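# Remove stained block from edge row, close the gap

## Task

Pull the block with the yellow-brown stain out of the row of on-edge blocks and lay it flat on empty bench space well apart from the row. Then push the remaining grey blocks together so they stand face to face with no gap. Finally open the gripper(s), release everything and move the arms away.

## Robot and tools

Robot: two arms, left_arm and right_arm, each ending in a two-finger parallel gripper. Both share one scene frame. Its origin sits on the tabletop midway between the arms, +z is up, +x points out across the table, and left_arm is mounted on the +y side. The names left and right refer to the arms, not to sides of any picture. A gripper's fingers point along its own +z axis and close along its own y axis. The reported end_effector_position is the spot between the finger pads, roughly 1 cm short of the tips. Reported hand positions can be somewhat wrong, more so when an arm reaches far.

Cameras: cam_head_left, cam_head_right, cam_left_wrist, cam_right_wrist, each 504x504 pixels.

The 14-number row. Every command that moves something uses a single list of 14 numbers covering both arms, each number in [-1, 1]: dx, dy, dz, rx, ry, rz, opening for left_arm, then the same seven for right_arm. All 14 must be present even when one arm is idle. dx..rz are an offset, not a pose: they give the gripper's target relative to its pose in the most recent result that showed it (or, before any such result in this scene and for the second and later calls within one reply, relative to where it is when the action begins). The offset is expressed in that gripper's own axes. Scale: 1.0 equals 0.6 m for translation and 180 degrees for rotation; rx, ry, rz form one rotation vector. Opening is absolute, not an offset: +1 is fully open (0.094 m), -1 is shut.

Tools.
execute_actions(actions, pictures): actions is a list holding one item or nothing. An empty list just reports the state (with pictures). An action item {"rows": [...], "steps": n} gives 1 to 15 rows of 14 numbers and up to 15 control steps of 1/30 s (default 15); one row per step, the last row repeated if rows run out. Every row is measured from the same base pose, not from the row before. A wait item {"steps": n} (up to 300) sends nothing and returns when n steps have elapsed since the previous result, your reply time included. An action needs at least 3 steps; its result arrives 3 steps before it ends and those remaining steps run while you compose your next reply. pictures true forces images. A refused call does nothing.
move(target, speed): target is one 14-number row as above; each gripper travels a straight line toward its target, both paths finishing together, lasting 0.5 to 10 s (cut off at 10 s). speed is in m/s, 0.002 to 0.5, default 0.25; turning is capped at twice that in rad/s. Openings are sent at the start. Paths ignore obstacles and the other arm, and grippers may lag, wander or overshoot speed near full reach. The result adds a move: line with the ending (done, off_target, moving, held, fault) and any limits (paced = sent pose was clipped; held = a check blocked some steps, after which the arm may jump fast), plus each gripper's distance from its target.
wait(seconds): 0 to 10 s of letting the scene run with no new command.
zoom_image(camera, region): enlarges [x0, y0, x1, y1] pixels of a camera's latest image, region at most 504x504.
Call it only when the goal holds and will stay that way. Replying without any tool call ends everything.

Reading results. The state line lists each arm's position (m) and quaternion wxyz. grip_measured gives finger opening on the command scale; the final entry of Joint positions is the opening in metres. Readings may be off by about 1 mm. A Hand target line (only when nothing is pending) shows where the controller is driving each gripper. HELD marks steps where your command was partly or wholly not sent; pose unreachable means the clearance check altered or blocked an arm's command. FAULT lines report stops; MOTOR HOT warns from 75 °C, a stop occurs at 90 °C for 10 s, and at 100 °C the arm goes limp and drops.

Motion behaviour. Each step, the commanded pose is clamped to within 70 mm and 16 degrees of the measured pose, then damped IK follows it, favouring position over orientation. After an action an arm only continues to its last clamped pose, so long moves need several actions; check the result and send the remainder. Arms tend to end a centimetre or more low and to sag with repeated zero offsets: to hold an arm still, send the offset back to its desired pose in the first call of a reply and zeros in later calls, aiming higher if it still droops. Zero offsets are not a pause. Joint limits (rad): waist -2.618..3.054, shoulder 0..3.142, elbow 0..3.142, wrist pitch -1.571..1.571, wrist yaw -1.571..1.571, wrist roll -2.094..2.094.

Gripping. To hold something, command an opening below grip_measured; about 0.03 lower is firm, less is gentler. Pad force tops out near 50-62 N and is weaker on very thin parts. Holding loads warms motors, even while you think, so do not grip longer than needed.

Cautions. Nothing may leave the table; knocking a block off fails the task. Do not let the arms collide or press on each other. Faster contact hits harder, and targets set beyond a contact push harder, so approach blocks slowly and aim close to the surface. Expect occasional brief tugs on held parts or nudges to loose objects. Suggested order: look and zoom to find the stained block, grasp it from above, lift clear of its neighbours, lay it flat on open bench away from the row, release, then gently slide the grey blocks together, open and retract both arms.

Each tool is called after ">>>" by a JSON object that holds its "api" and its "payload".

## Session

>>> {"api": "execute_actions", "payload": {"actions": []}}

Scene clock: 0.00 s of 4800.00 s.
left_arm: end_effector_position=(+0.2050, +0.1856, +0.2398) grip_measured=+1.000 end_effector_quat_wxyz=(+0.701, +0.588, +0.392, -0.095) | right_arm: end_effector_position=(+0.4016, -0.2415, +0.2649) grip_measured=+1.000 end_effector_quat_wxyz=(+0.095, +0.590, +0.520, +0.610)
Joint positions: left_arm=[-0.134  0.344  0.23   0.116  0.957  0.847  0.094] | right_arm=[-0.003  1.101  0.758  0.041 -0.645  2.08   0.094]
Joint velocities: left_arm=[ 0.002 -0.012  0.002  0.037  0.022 -0.007  0.   ] | right_arm=[-0.007 -0.022 -0.022 -0.051 -0.037  0.051  0.   ]
Hand target (left_arm): +0.204, +0.186, +0.239; +0.698, +0.587, +0.397, -0.099
Hand target (right_arm): +0.400, -0.241, +0.266; +0.095, +0.590, +0.522, +0.609

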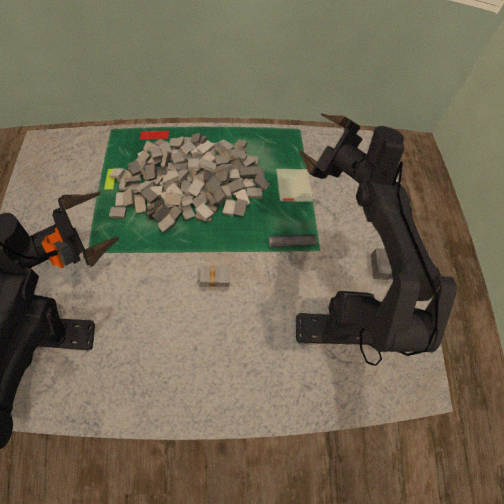

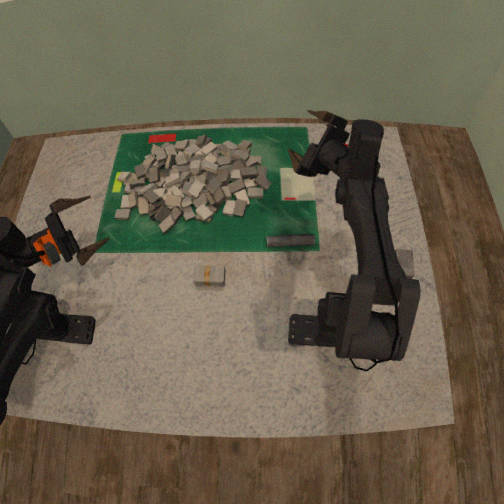

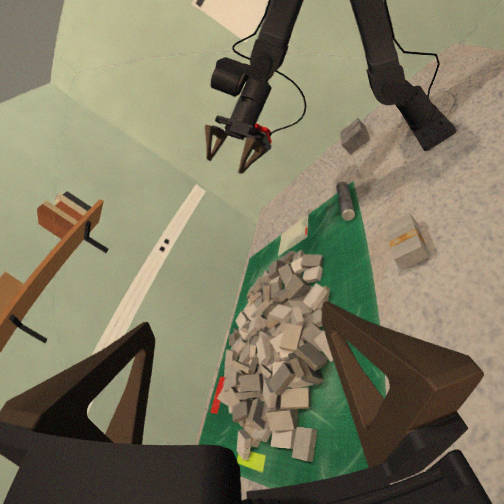

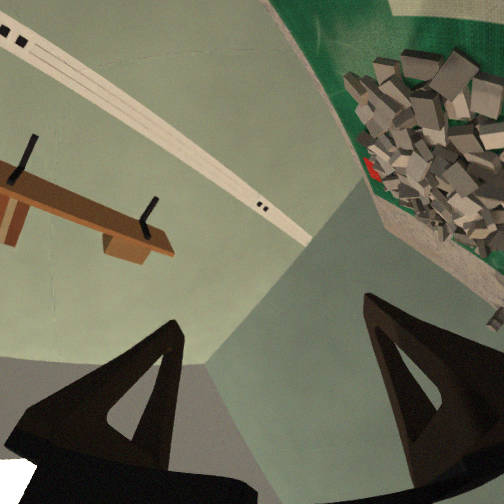

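>>> {"api": "move", "payload": {"target": [-0.015,-0.28,0.305,0.305,0.4,-0.099,1,0,0,0,0,0,0,1], "speed": 0.25}}

Scene clock: 4.27 s of 4800.00 s.
left_arm: end_effector_position=(+0.1862, -0.0292, +0.1221) grip_measured=+1.000 end_effector_quat_wxyz=(+0.005, +0.705, +0.709, -0.016) | right_arm: end_effector_position=(+0.4016, -0.2415, +0.2649) grip_measured=+1.000 end_effector_quat_wxyz=(+0.095, +0.590, +0.520, +0.610)
Joint positions: left_arm=[-1.167  2.134  2.008 -1.423  0.026  0.372  0.094] | right_arm=[-0.003  1.101  0.758  0.041 -0.645  2.08   0.094]
Joint velocities: left_arm=[ 0.002 -0.022 -0.012 -0.022 -0.007  0.007  0.   ] | right_arm=[-0.002 -0.012  0.007 -0.051 -0.037 -0.022  0.   ]
Hand target (left_arm): +0.181, -0.032, +0.122; -0.002, +0.705, +0.709, -0.019
Hand target (right_arm): +0.402, -0.242, +0.265; +0.095, +0.590, +0.520, +0.610
Off the commanded pose (left_arm): 0.007 m, 2 deg.
Off the commanded pose (right_arm): 0.000 m, 0 deg.
Kept back: nothing.
move: done

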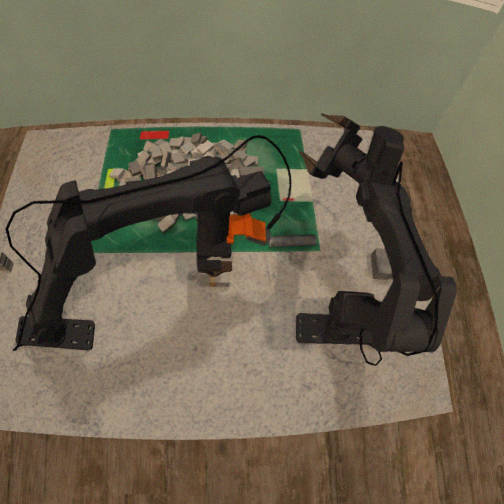

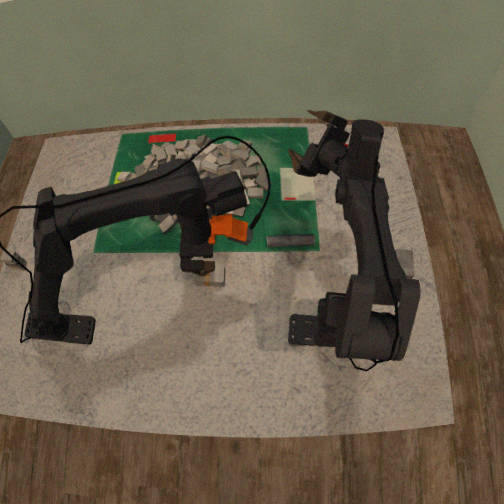

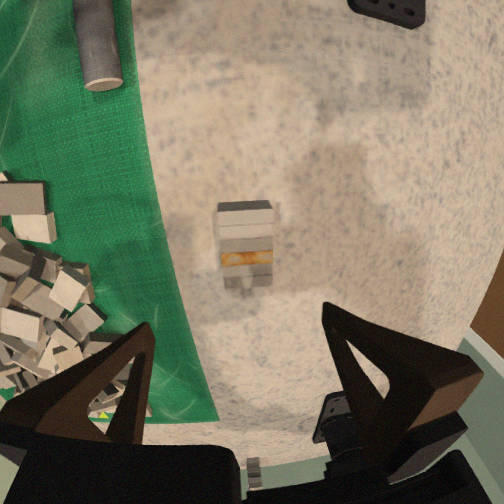

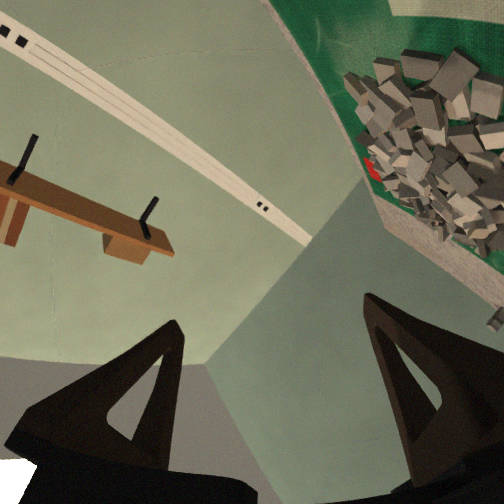

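>>> {"api": "move", "payload": {"target": [0.008,-0.012,0.165,0,0,0,0.4,0,0,0,0,0,0,1], "speed": 0.1}}

Scene clock: 6.13 s of 4800.00 s.
left_arm: end_effector_position=(+0.1854, -0.0270, +0.0320) grip_measured=+0.403 end_effector_quat_wxyz=(+0.011, +0.703, +0.711, -0.019) | right_arm: end_effector_position=(+0.4016, -0.2415, +0.2649) grip_measured=+1.000 end_effector_quat_wxyz=(+0.095, +0.590, +0.520, +0.610)
Joint positions: left_arm=[-1.167  2.134  1.648 -1.048  0.026  0.367  0.066] | right_arm=[-0.003  1.101  0.758  0.041 -0.645  2.08   0.094]
Joint velocities: left_arm=[ 0.012  0.002  0.007  0.066  0.037 -0.007  0.001] | right_arm=[-0.002 -0.002 -0.007  0.051 -0.022 -0.037  0.   ]
Hand target (left_arm): +0.178, -0.027, +0.023; +0.005, +0.705, +0.709, -0.016
Hand target (right_arm): +0.402, -0.242, +0.265; +0.095, +0.590, +0.520, +0.610
Off the commanded pose (left_arm): 0.012 m, 1 deg.
Off the commanded pose (right_arm): 0.000 m, 0 deg.
Kept back: nothing.
move: off_target (left_arm)

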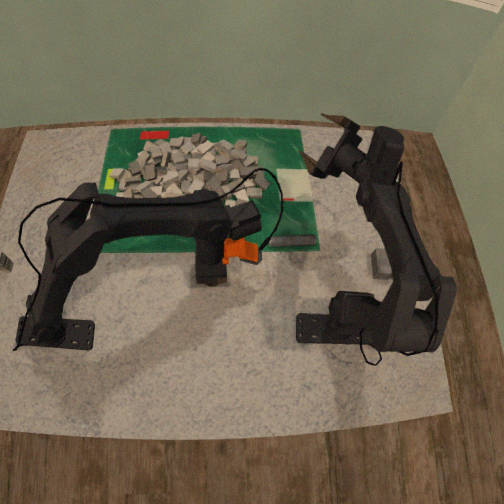

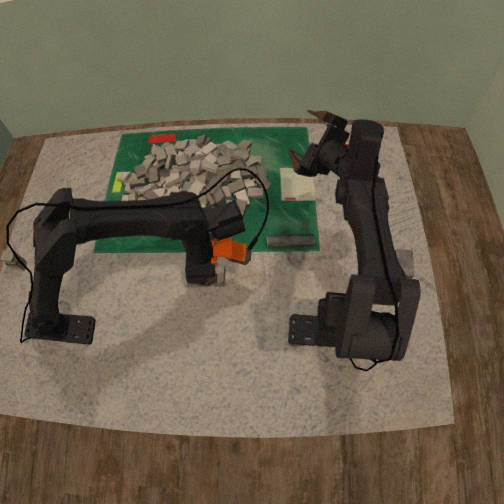

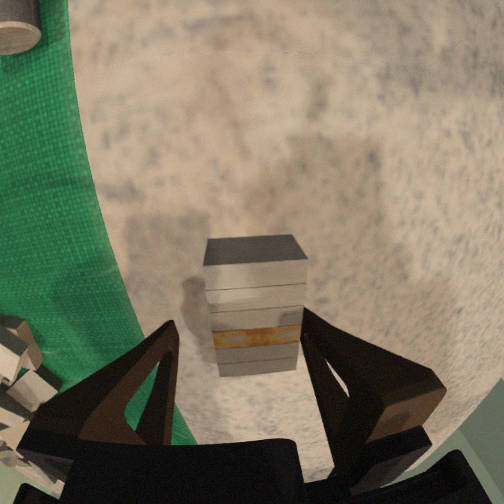

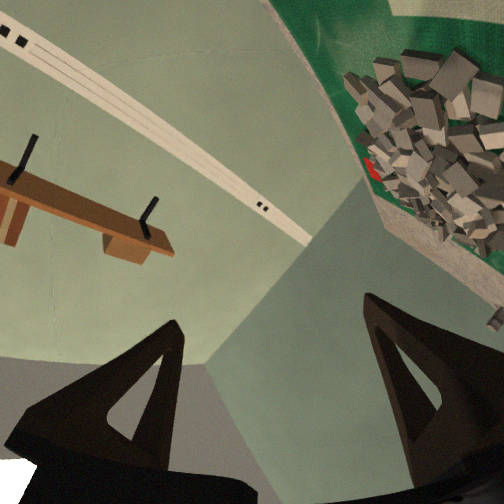

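>>> {"api": "move", "payload": {"target": [0,-0.03,-0.004,0,0,0,0.4,0,0,0,0,0,0,1], "speed": 0.04}}

>>> {"api": "move", "payload": {"target": [0.038,0,-0.004,0,0,0,0.4,0,0,0,0,0,0,1], "speed": 0.04}}

Scene clock: 7.13 s of 4800.00 s.
left_arm: end_effector_position=(+0.1723, -0.0322, +0.0320) grip_measured=+0.403 end_effector_quat_wxyz=(+0.011, +0.705, +0.709, -0.020) | right_arm: end_effector_position=(+0.4016, -0.2415, +0.2649) grip_measured=+1.000 end_effector_quat_wxyz=(+0.095, +0.590, +0.520, +0.610)
Joint positions: left_arm=[-1.201  2.134  1.648 -1.047  0.026  0.338  0.066] | right_arm=[-0.003  1.101  0.758  0.041 -0.645  2.08   0.094]
Joint velocities: left_arm=[ 0.017 -0.002 -0.012  0.022 -0.037  0.007  0.   ] | right_arm=[-0.012 -0.002 -0.002  0.007 -0.051 -0.007  0.   ]
Hand target (left_arm): +0.167, -0.027, +0.034; +0.011, +0.703, +0.711, -0.019
Hand target (right_arm): +0.402, -0.242, +0.265; +0.095, +0.590, +0.520, +0.610
Off the commanded pose (left_arm): 0.007 m, 0 deg.
Off the commanded pose (right_arm): 0.000 m, 0 deg.
Kept back: nothing.
move: done

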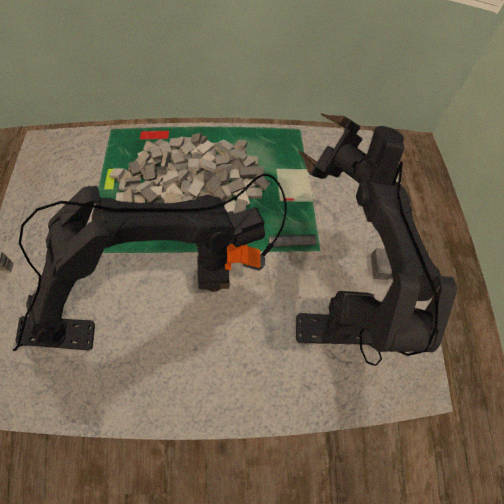

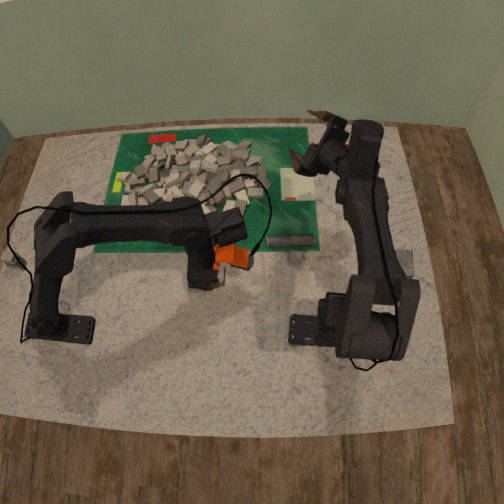

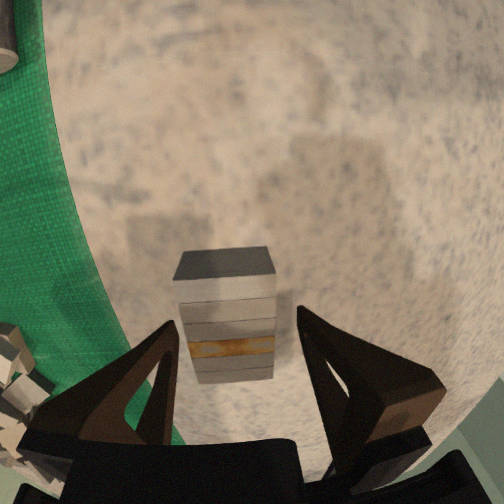

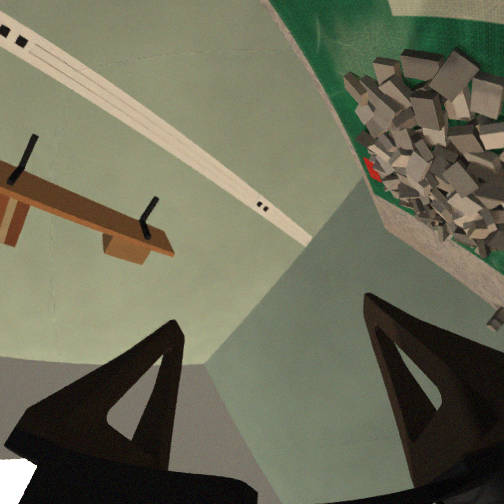

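Scene clock: 8.03 s of 4800.00 s.
left_arm: end_effector_position=(+0.1686, -0.0114, +0.0303) grip_measured=+0.403 end_effector_quat_wxyz=(+0.004, +0.704, +0.710, -0.016) | right_arm: end_effector_position=(+0.4016, -0.2415, +0.2649) grip_measured=+1.000 end_effector_quat_wxyz=(+0.095, +0.590, +0.520, +0.610)
Joint positions: left_arm=[-1.192  2.074  1.547 -1.024  0.026  0.346  0.066] | right_arm=[-0.003  1.101  0.758  0.041 -0.645  2.08   0.094]
Joint velocities: left_arm=[-0.007  0.017  0.012  0.037 -0.022 -0.007  0.001] | right_arm=[-0.002  0.002 -0.007 -0.007 -0.022  0.022  0.   ]
Hand target (left_arm): +0.172, -0.009, +0.033; +0.011, +0.705, +0.709, -0.019
Hand target (right_arm): +0.402, -0.242, +0.265; +0.095, +0.590, +0.520, +0.610
Off the commanded pose (left_arm): 0.005 m, 1 deg.
Off the commanded pose (right_arm): 0.000 m, 0 deg.
Kept back: nothing.
move: done

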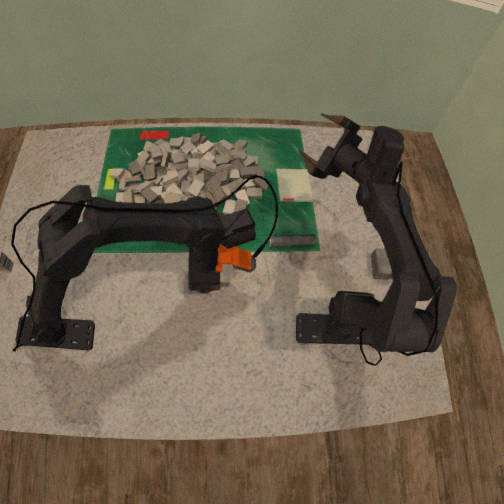

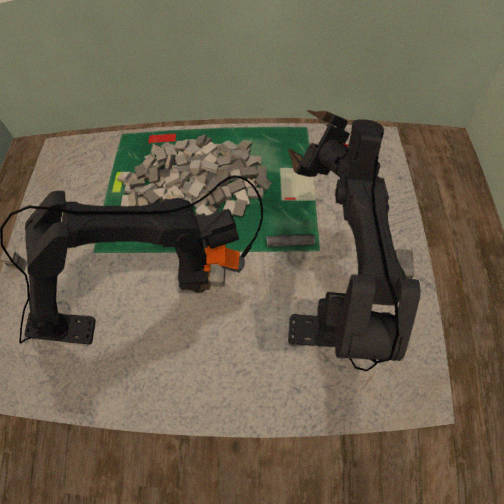

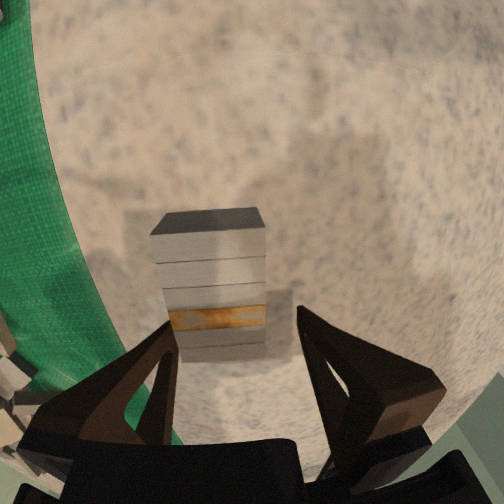

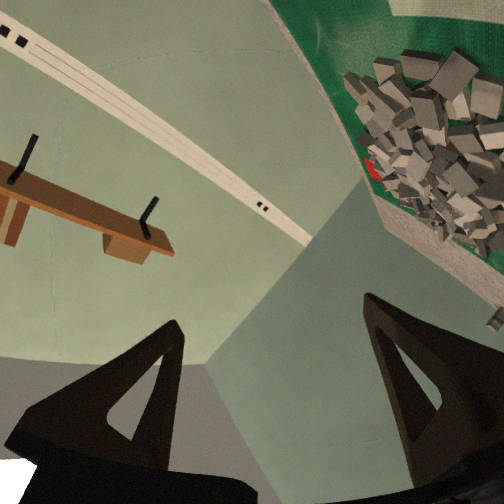

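>>> {"api": "move", "payload": {"target": [0.008,0.022,-0.003,0,0,0,0.4,0,0,0,0,0,0,1], "speed": 0.04}}

>>> {"api": "move", "payload": {"target": [0,0,-0.003,0,0,0,-0.25,0,0,0,0,0,0,1]}}

>>> {"api": "move", "payload": {"target": [0.07,0,-0.012,0,0,0,-0.25,0,0,0,0,0,0,1], "speed": 0.04}}

Scene clock: 9.03 s of 4800.00 s.
left_arm: end_effector_position=(+0.1789, -0.0080, +0.0303) grip_measured=+0.403 end_effector_quat_wxyz=(+0.005, +0.703, +0.711, -0.016) | right_arm: end_effector_position=(+0.4016, -0.2415, +0.2649) grip_measured=+1.000 end_effector_quat_wxyz=(+0.095, +0.590, +0.520, +0.610)
Joint positions: left_arm=[-1.165  2.074  1.547 -1.023  0.026  0.37   0.066] | right_arm=[-0.003  1.101  0.758  0.041 -0.645  2.08   0.094]
Joint velocities: left_arm=[ 0.012 -0.002 -0.007  0.037 -0.037  0.022 -0.   ] | right_arm=[ 0.002 -0.007 -0.007 -0.007  0.007 -0.037  0.   ]
Hand target (left_arm): +0.182, -0.006, +0.032; +0.004, +0.704, +0.710, -0.015
Hand target (right_arm): +0.402, -0.242, +0.265; +0.095, +0.590, +0.520, +0.610
Off the commanded pose (left_arm): 0.004 m, 0 deg.
Off the commanded pose (right_arm): 0.000 m, 0 deg.
Kept back: nothing.
move: done

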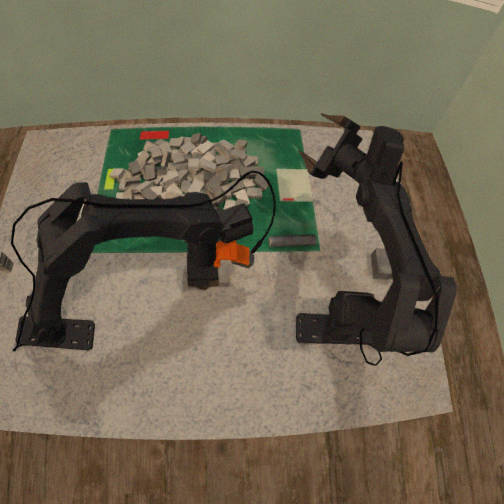

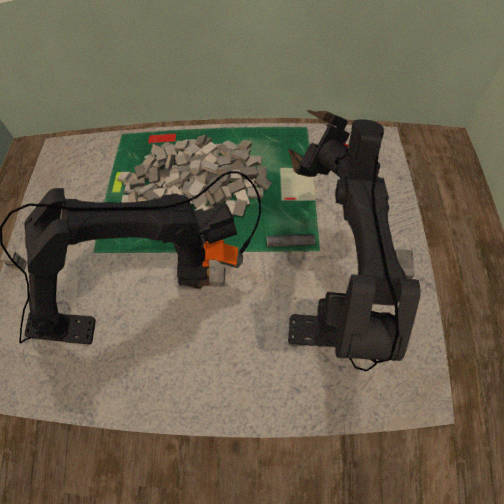

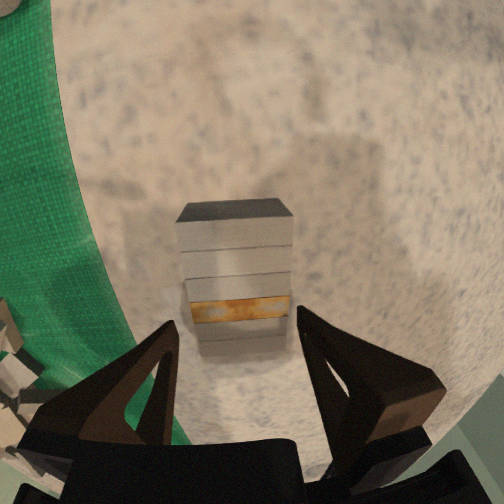

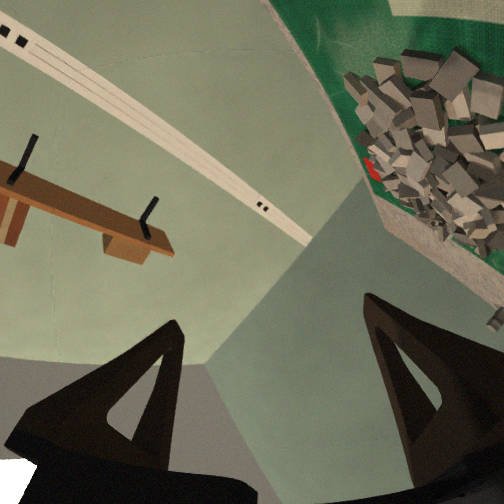

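Scene clock: 9.73 s of 4800.00 s.
left_arm: end_effector_position=(+0.1787, -0.0079, +0.0303) grip_measured=-0.117 end_effector_quat_wxyz=(+0.004, +0.703, +0.711, -0.016) | right_arm: end_effector_position=(+0.4016, -0.2415, +0.2649) grip_measured=+1.000 end_effector_quat_wxyz=(+0.095, +0.590, +0.520, +0.610)
Joint positions: left_arm=[-1.165  2.074  1.547 -1.023  0.027  0.37   0.041] | right_arm=[-0.003  1.101  0.758  0.041 -0.645  2.08   0.094]
Joint velocities: left_arm=[ 0.002 -0.007 -0.002  0.007  0.051 -0.022 -0.001] | right_arm=[-0.002 -0.007 -0.002 -0.007 -0.007 -0.007  0.   ]
Hand target (left_arm): +0.179, -0.008, +0.032; +0.005, +0.703, +0.711, -0.016
Hand target (right_arm): +0.402, -0.242, +0.265; +0.095, +0.590, +0.520, +0.610
Off the commanded pose (left_arm): 0.002 m, 0 deg.
Off the commanded pose (right_arm): 0.000 m, 0 deg.
Kept back: nothing.
move: done

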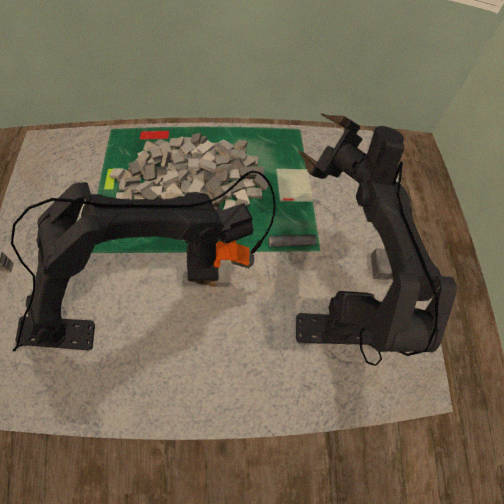

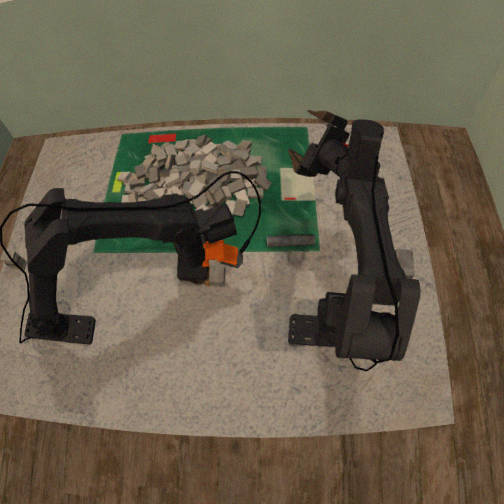

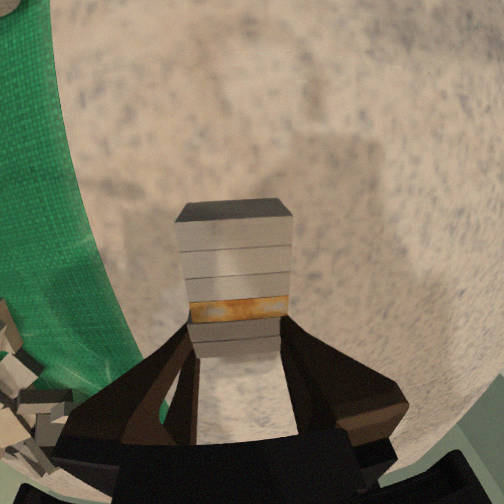

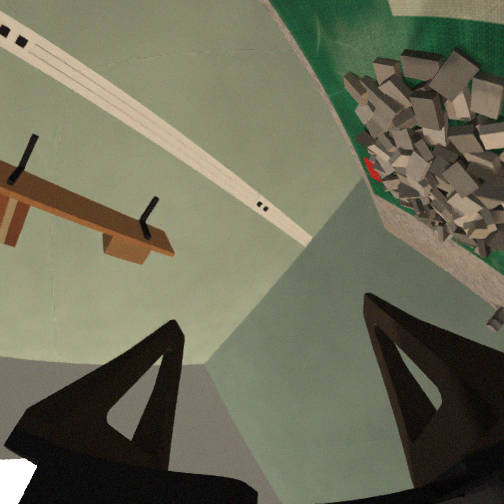

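Scene clock: 11.10 s of 4800.00 s.
left_arm: end_effector_position=(+0.1747, +0.0322, +0.0297) grip_measured=-0.117 end_effector_quat_wxyz=(-0.006, +0.703, +0.711, -0.012) | right_arm: end_effector_position=(+0.4016, -0.2415, +0.2649) grip_measured=+1.000 end_effector_quat_wxyz=(+0.095, +0.590, +0.520, +0.610)
Joint positions: left_arm=[-1.133  1.956  1.371 -0.989  0.027  0.401  0.041] | right_arm=[-0.003  1.101  0.758  0.041 -0.645  2.08   0.094]
Joint velocities: left_arm=[ 0.007 -0.007  0.002 -0.051 -0.051 -0.007 -0.   ] | right_arm=[-0.012  0.002  0.002  0.022 -0.125 -0.007  0.   ]
Hand target (left_arm): +0.178, +0.034, +0.037; +0.004, +0.703, +0.711, -0.016
Hand target (right_arm): +0.402, -0.242, +0.265; +0.095, +0.590, +0.520, +0.610
Off the commanded pose (left_arm): 0.008 m, 1 deg.
Off the commanded pose (right_arm): 0.000 m, 0 deg.
Kept back: nothing.
move: done

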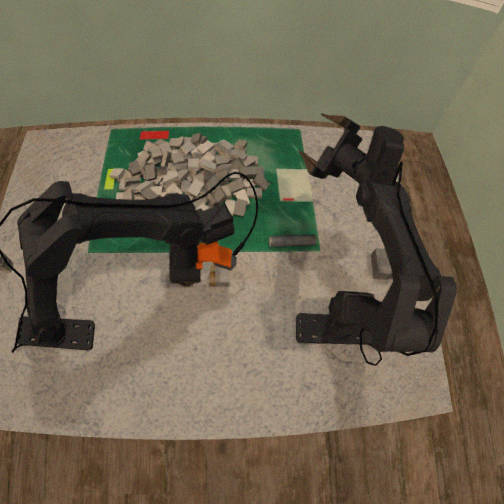

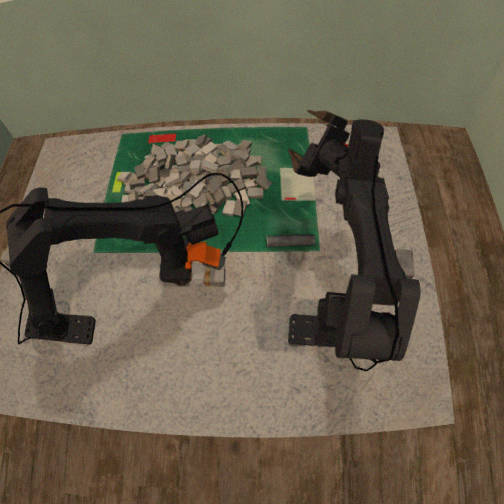

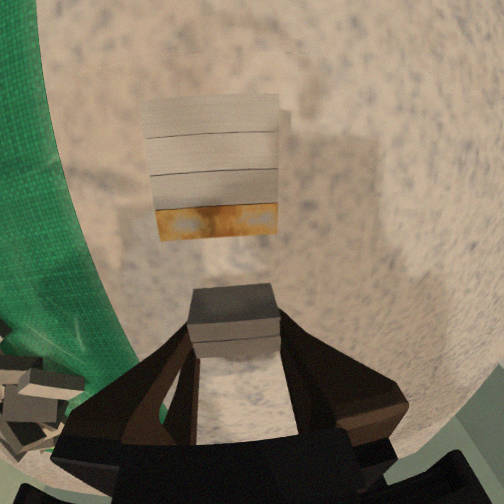

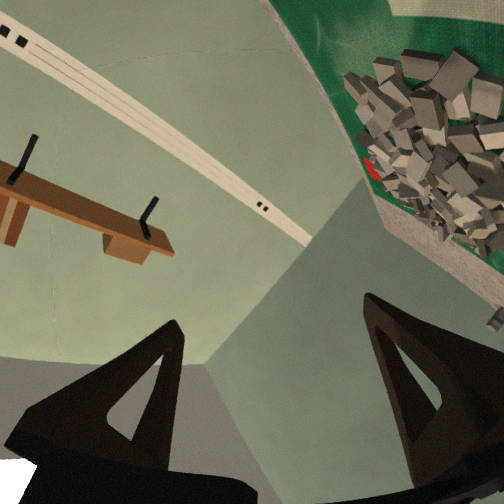

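>>> {"api": "move", "payload": {"target": [0,0,-0.002,0,0,0,0.4,0,0,0,0,0,0,1]}}

>>> {"api": "move", "payload": {"target": [-0.1,0.004,-0.006,0,0,0,0.4,0,0,0,0,0,0,1], "speed": 0.05}}

Scene clock: 12.03 s of 4800.00 s.
left_arm: end_effector_position=(+0.1747, +0.0322, +0.0297) grip_measured=+0.397 end_effector_quat_wxyz=(-0.006, +0.703, +0.711, -0.012) | right_arm: end_effector_position=(+0.4016, -0.2415, +0.2649) grip_measured=+1.000 end_effector_quat_wxyz=(+0.095, +0.590, +0.520, +0.610)
Joint positions: left_arm=[-1.133  1.956  1.371 -0.989  0.027  0.402  0.066] | right_arm=[-0.003  1.101  0.758  0.041 -0.645  2.08   0.094]
Joint velocities: left_arm=[ 0.007 -0.027 -0.002 -0.022 -0.051 -0.037  0.   ] | right_arm=[-0.002 -0.012 -0.002 -0.022 -0.037  0.066  0.   ]
Hand target (left_arm): +0.175, +0.032, +0.031; -0.006, +0.703, +0.711, -0.012
Hand target (right_arm): +0.402, -0.242, +0.265; +0.095, +0.590, +0.520, +0.610
Off the commanded pose (left_arm): 0.001 m, 0 deg.
Off the commanded pose (right_arm): 0.000 m, 0 deg.
Kept back: nothing.
move: done

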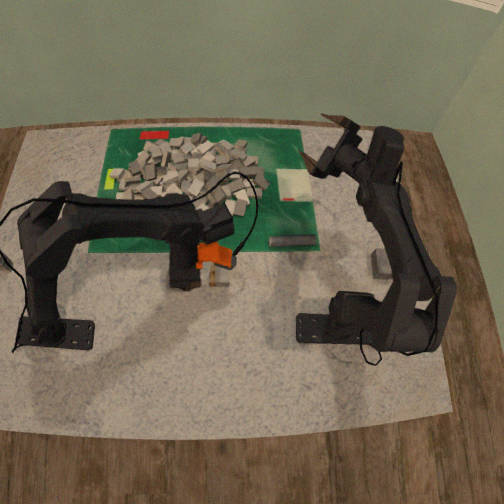

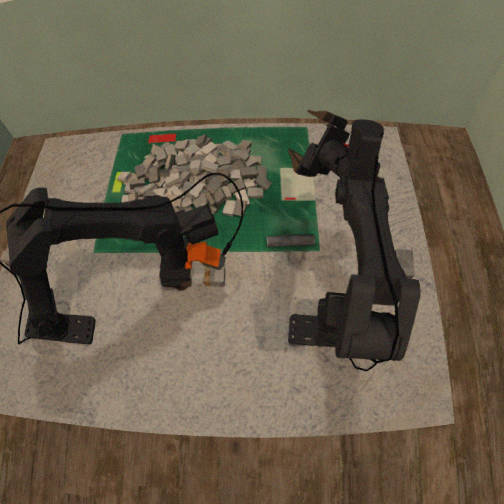

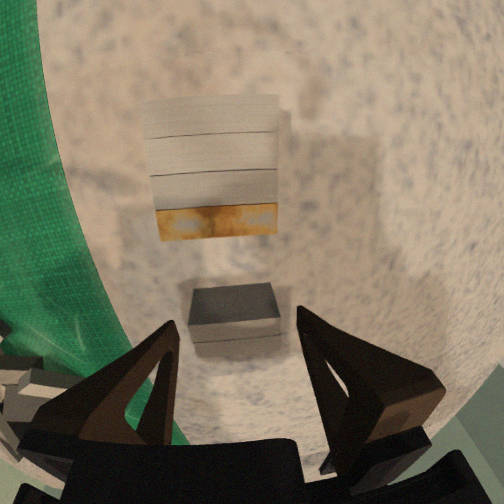

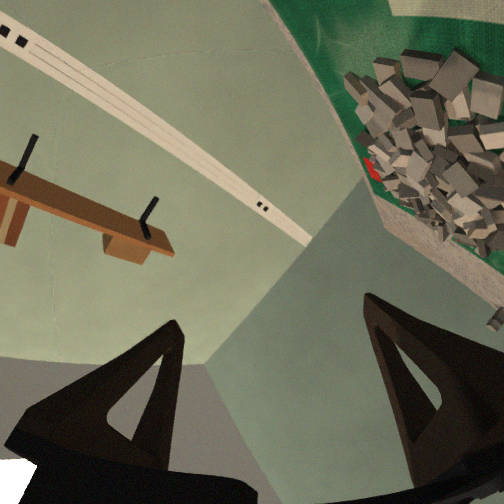

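Scene clock: 13.50 s of 4800.00 s.
left_arm: end_effector_position=(+0.1821, -0.0258, +0.0346) grip_measured=+0.397 end_effector_quat_wxyz=(+0.002, +0.704, +0.710, -0.016) | right_arm: end_effector_position=(+0.4016, -0.2415, +0.2649) grip_measured=+1.000 end_effector_quat_wxyz=(+0.095, +0.590, +0.520, +0.610)
Joint positions: left_arm=[-1.173  2.141  1.67  -1.082  0.027  0.362  0.066] | right_arm=[-0.003  1.101  0.758  0.041 -0.645  2.08   0.094]
Joint velocities: left_arm=[-0.007  0.017 -0.007 -0.139 -0.051  0.051  0.001] | right_arm=[ 0.007 -0.017  0.002 -0.007 -0.051  0.051  0.   ]
Hand target (left_arm): +0.178, -0.028, +0.033; -0.006, +0.703, +0.711, -0.012
Hand target (right_arm): +0.402, -0.242, +0.265; +0.095, +0.590, +0.520, +0.610
Off the commanded pose (left_arm): 0.005 m, 1 deg.
Off the commanded pose (right_arm): 0.000 m, 0 deg.
Kept back: nothing.
move: done

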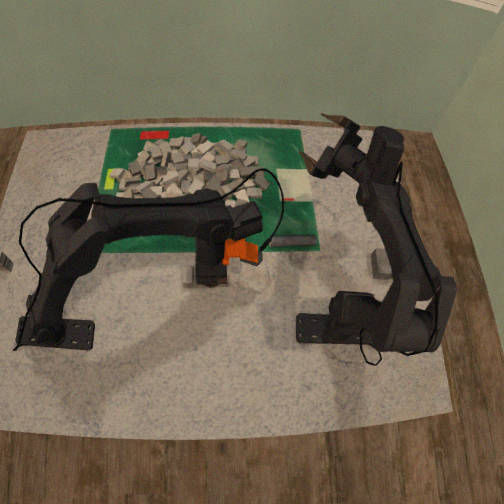

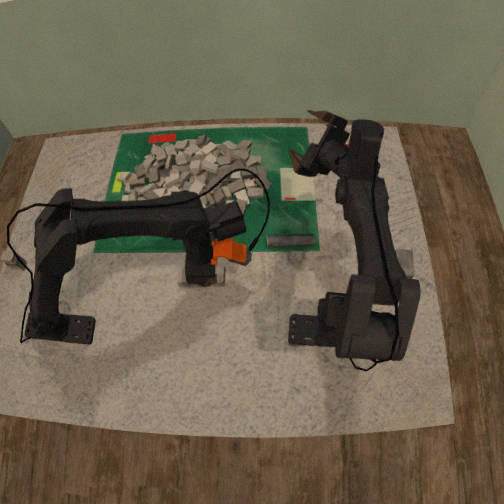

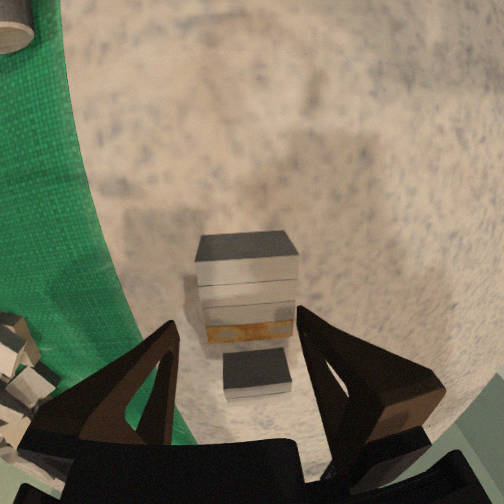

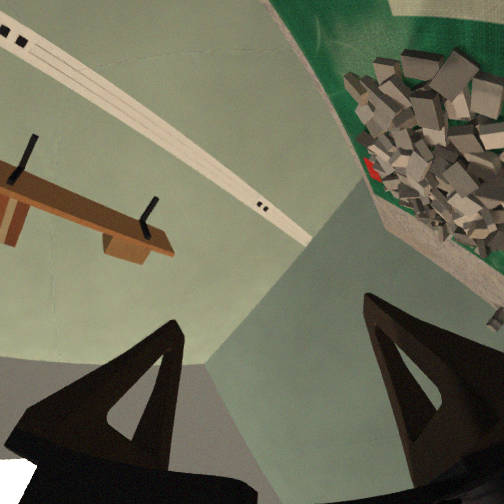

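>>> {"api": "move", "payload": {"target": [0,-0.02,0.01,0,0,0,0.4,0,0,0,0,0,0,1], "speed": 0.04}}

>>> {"api": "move", "payload": {"target": [0,0,-0.003,0,0,0,-0.25,0,0,0,0,0,0,1]}}

>>> {"api": "move", "payload": {"target": [0,0,-0.15,0,0,0,-0.25,0,0,0,0,0,0,1], "speed": 0.06}}

Scene clock: 14.50 s of 4800.00 s.
left_arm: end_effector_position=(+0.1737, -0.0258, +0.0295) grip_measured=+0.397 end_effector_quat_wxyz=(-0.001, +0.704, +0.710, -0.014) | right_arm: end_effector_position=(+0.4016, -0.2415, +0.2649) grip_measured=+1.000 end_effector_quat_wxyz=(+0.095, +0.590, +0.520, +0.610)
Joint positions: left_arm=[-1.192  2.141  1.649 -1.068  0.027  0.346  0.066] | right_arm=[-0.003  1.101  0.758  0.041 -0.645  2.08   0.094]
Joint velocities: left_arm=[-0.007 -0.012  0.012 -0.022 -0.022 -0.051  0.   ] | right_arm=[ 0.002 -0.007  0.012  0.037  0.037 -0.037  0.   ]
Hand target (left_arm): +0.170, -0.026, +0.029; +0.002, +0.704, +0.710, -0.016
Hand target (right_arm): +0.402, -0.242, +0.265; +0.095, +0.590, +0.520, +0.610
Off the commanded pose (left_arm): 0.004 m, 0 deg.
Off the commanded pose (right_arm): 0.000 m, 0 deg.
Kept back: nothing.
move: done

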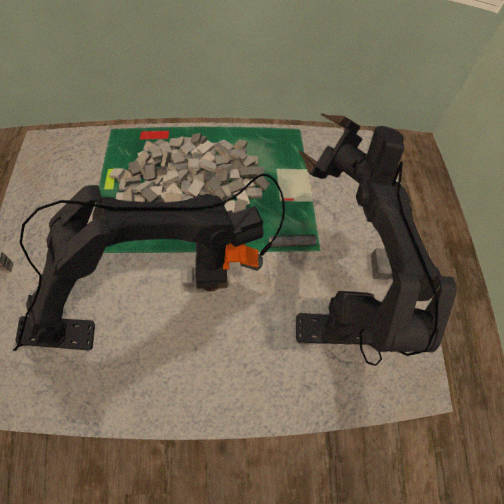

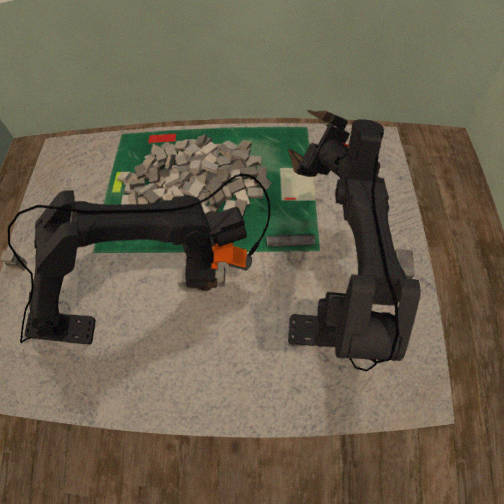

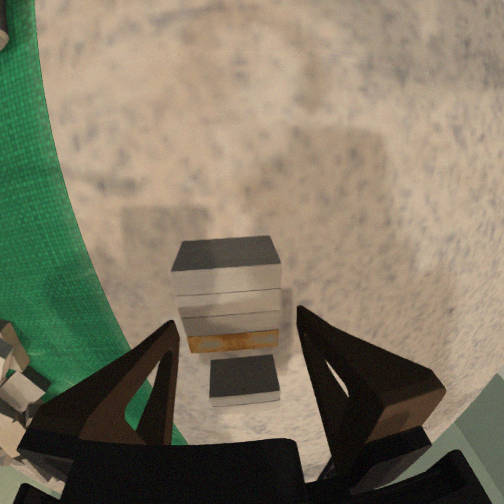

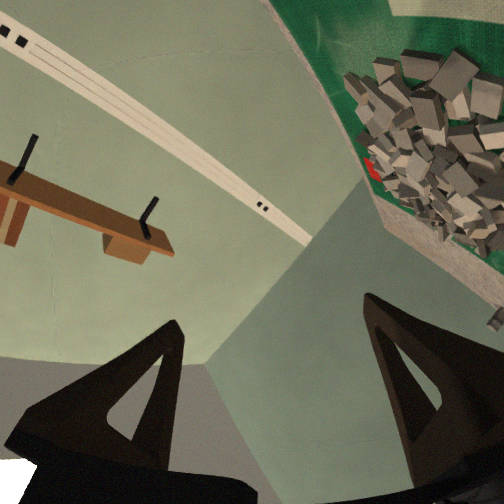

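Scene clock: 15.20 s of 4800.00 s.
left_arm: end_effector_position=(+0.1739, -0.0258, +0.0295) grip_measured=-0.119 end_effector_quat_wxyz=(-0.001, +0.704, +0.710, -0.014) | right_arm: end_effector_position=(+0.4016, -0.2415, +0.2649) grip_measured=+1.000 end_effector_quat_wxyz=(+0.095, +0.590, +0.520, +0.610)
Joint positions: left_arm=[-1.192  2.141  1.649 -1.068  0.026  0.346  0.041] | right_arm=[-0.003  1.101  0.758  0.041 -0.645  2.08   0.094]
Joint velocities: left_arm=[-0.002 -0.012 -0.002 -0.007 -0.022  0.037 -0.   ] | right_arm=[-0.002 -0.002 -0.022  0.051  0.007 -0.066  0.   ]
Hand target (left_arm): +0.174, -0.026, +0.031; -0.001, +0.704, +0.710, -0.014
Hand target (right_arm): +0.402, -0.242, +0.265; +0.095, +0.590, +0.520, +0.610
Off the commanded pose (left_arm): 0.002 m, 0 deg.
Off the commanded pose (right_arm): 0.000 m, 0 deg.
Kept back: nothing.
move: done

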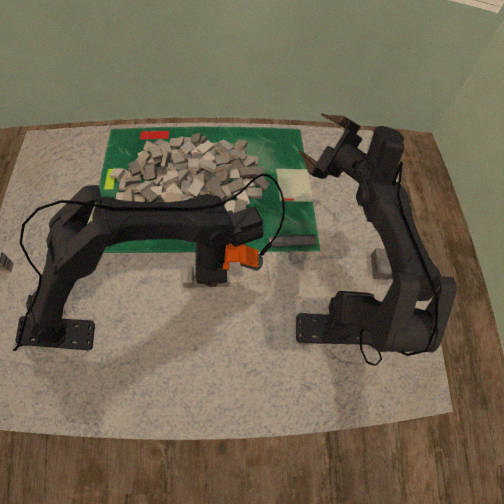

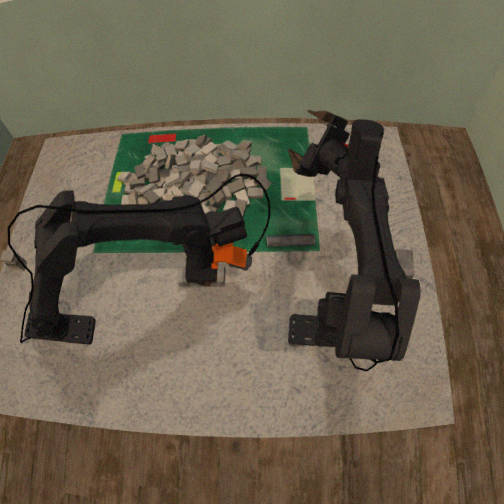

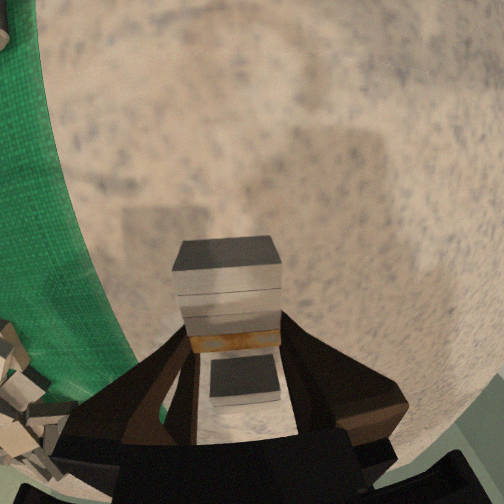

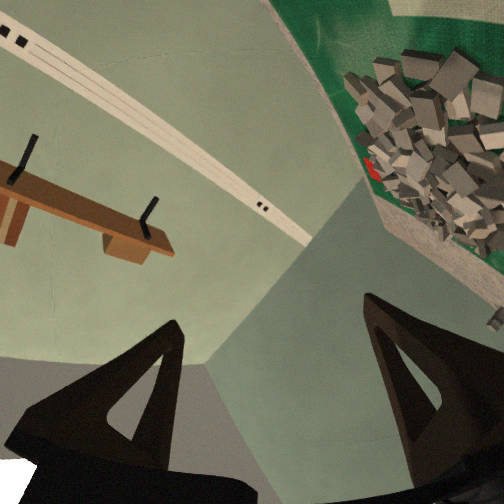

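Scene clock: 17.23 s of 4800.00 s.
left_arm: end_effector_position=(+0.1726, -0.0222, +0.1021) grip_measured=-0.119 end_effector_quat_wxyz=(-0.017, +0.704, +0.710, -0.006) | right_arm: end_effector_position=(+0.4016, -0.2415, +0.2649) grip_measured=+1.000 end_effector_quat_wxyz=(+0.095, +0.590, +0.520, +0.610)
Joint positions: left_arm=[-1.192  2.13   1.921 -1.388  0.026  0.346  0.041] | right_arm=[-0.003  1.101  0.758  0.041 -0.645  2.08   0.094]
Joint velocities: left_arm=[ 0.002  0.002 -0.002 -0.081 -0.051  0.037 -0.001] | right_arm=[ 0.007  0.002  0.012 -0.007  0.037  0.051  0.   ]
Hand target (left_arm): +0.175, -0.024, +0.119; -0.001, +0.704, +0.710, -0.014
Hand target (right_arm): +0.402, -0.242, +0.265; +0.095, +0.590, +0.520, +0.610
Off the commanded pose (left_arm): 0.018 m, 2 deg.
Off the commanded pose (right_arm): 0.000 m, 0 deg.
Kept back: nothing.
move: off_target (left_arm)

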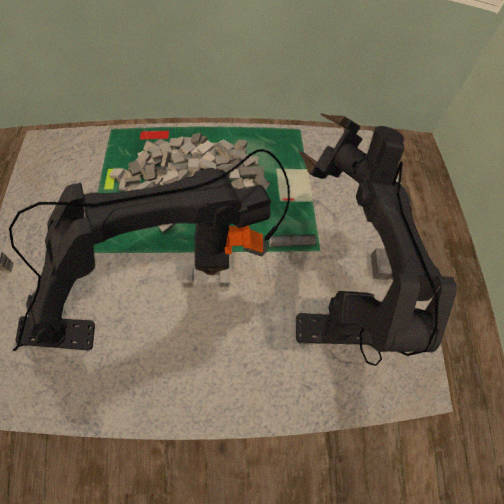

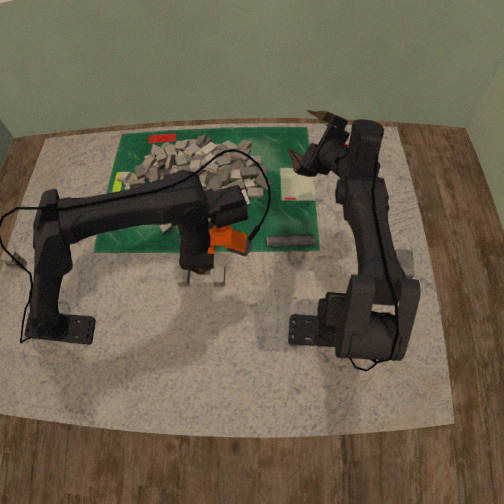

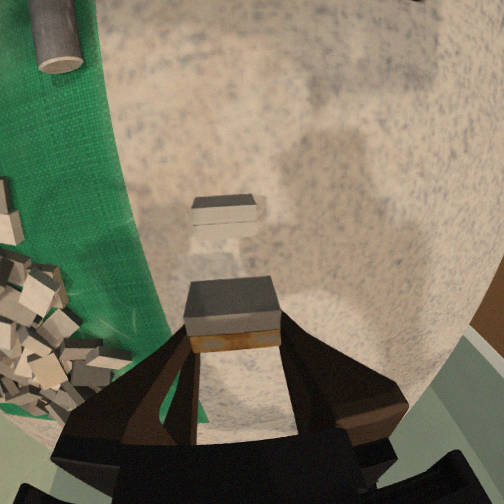

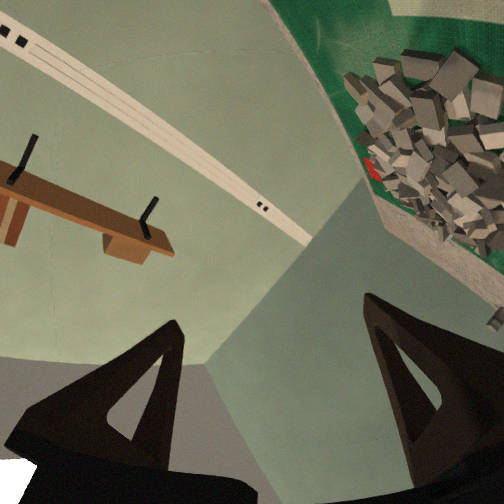

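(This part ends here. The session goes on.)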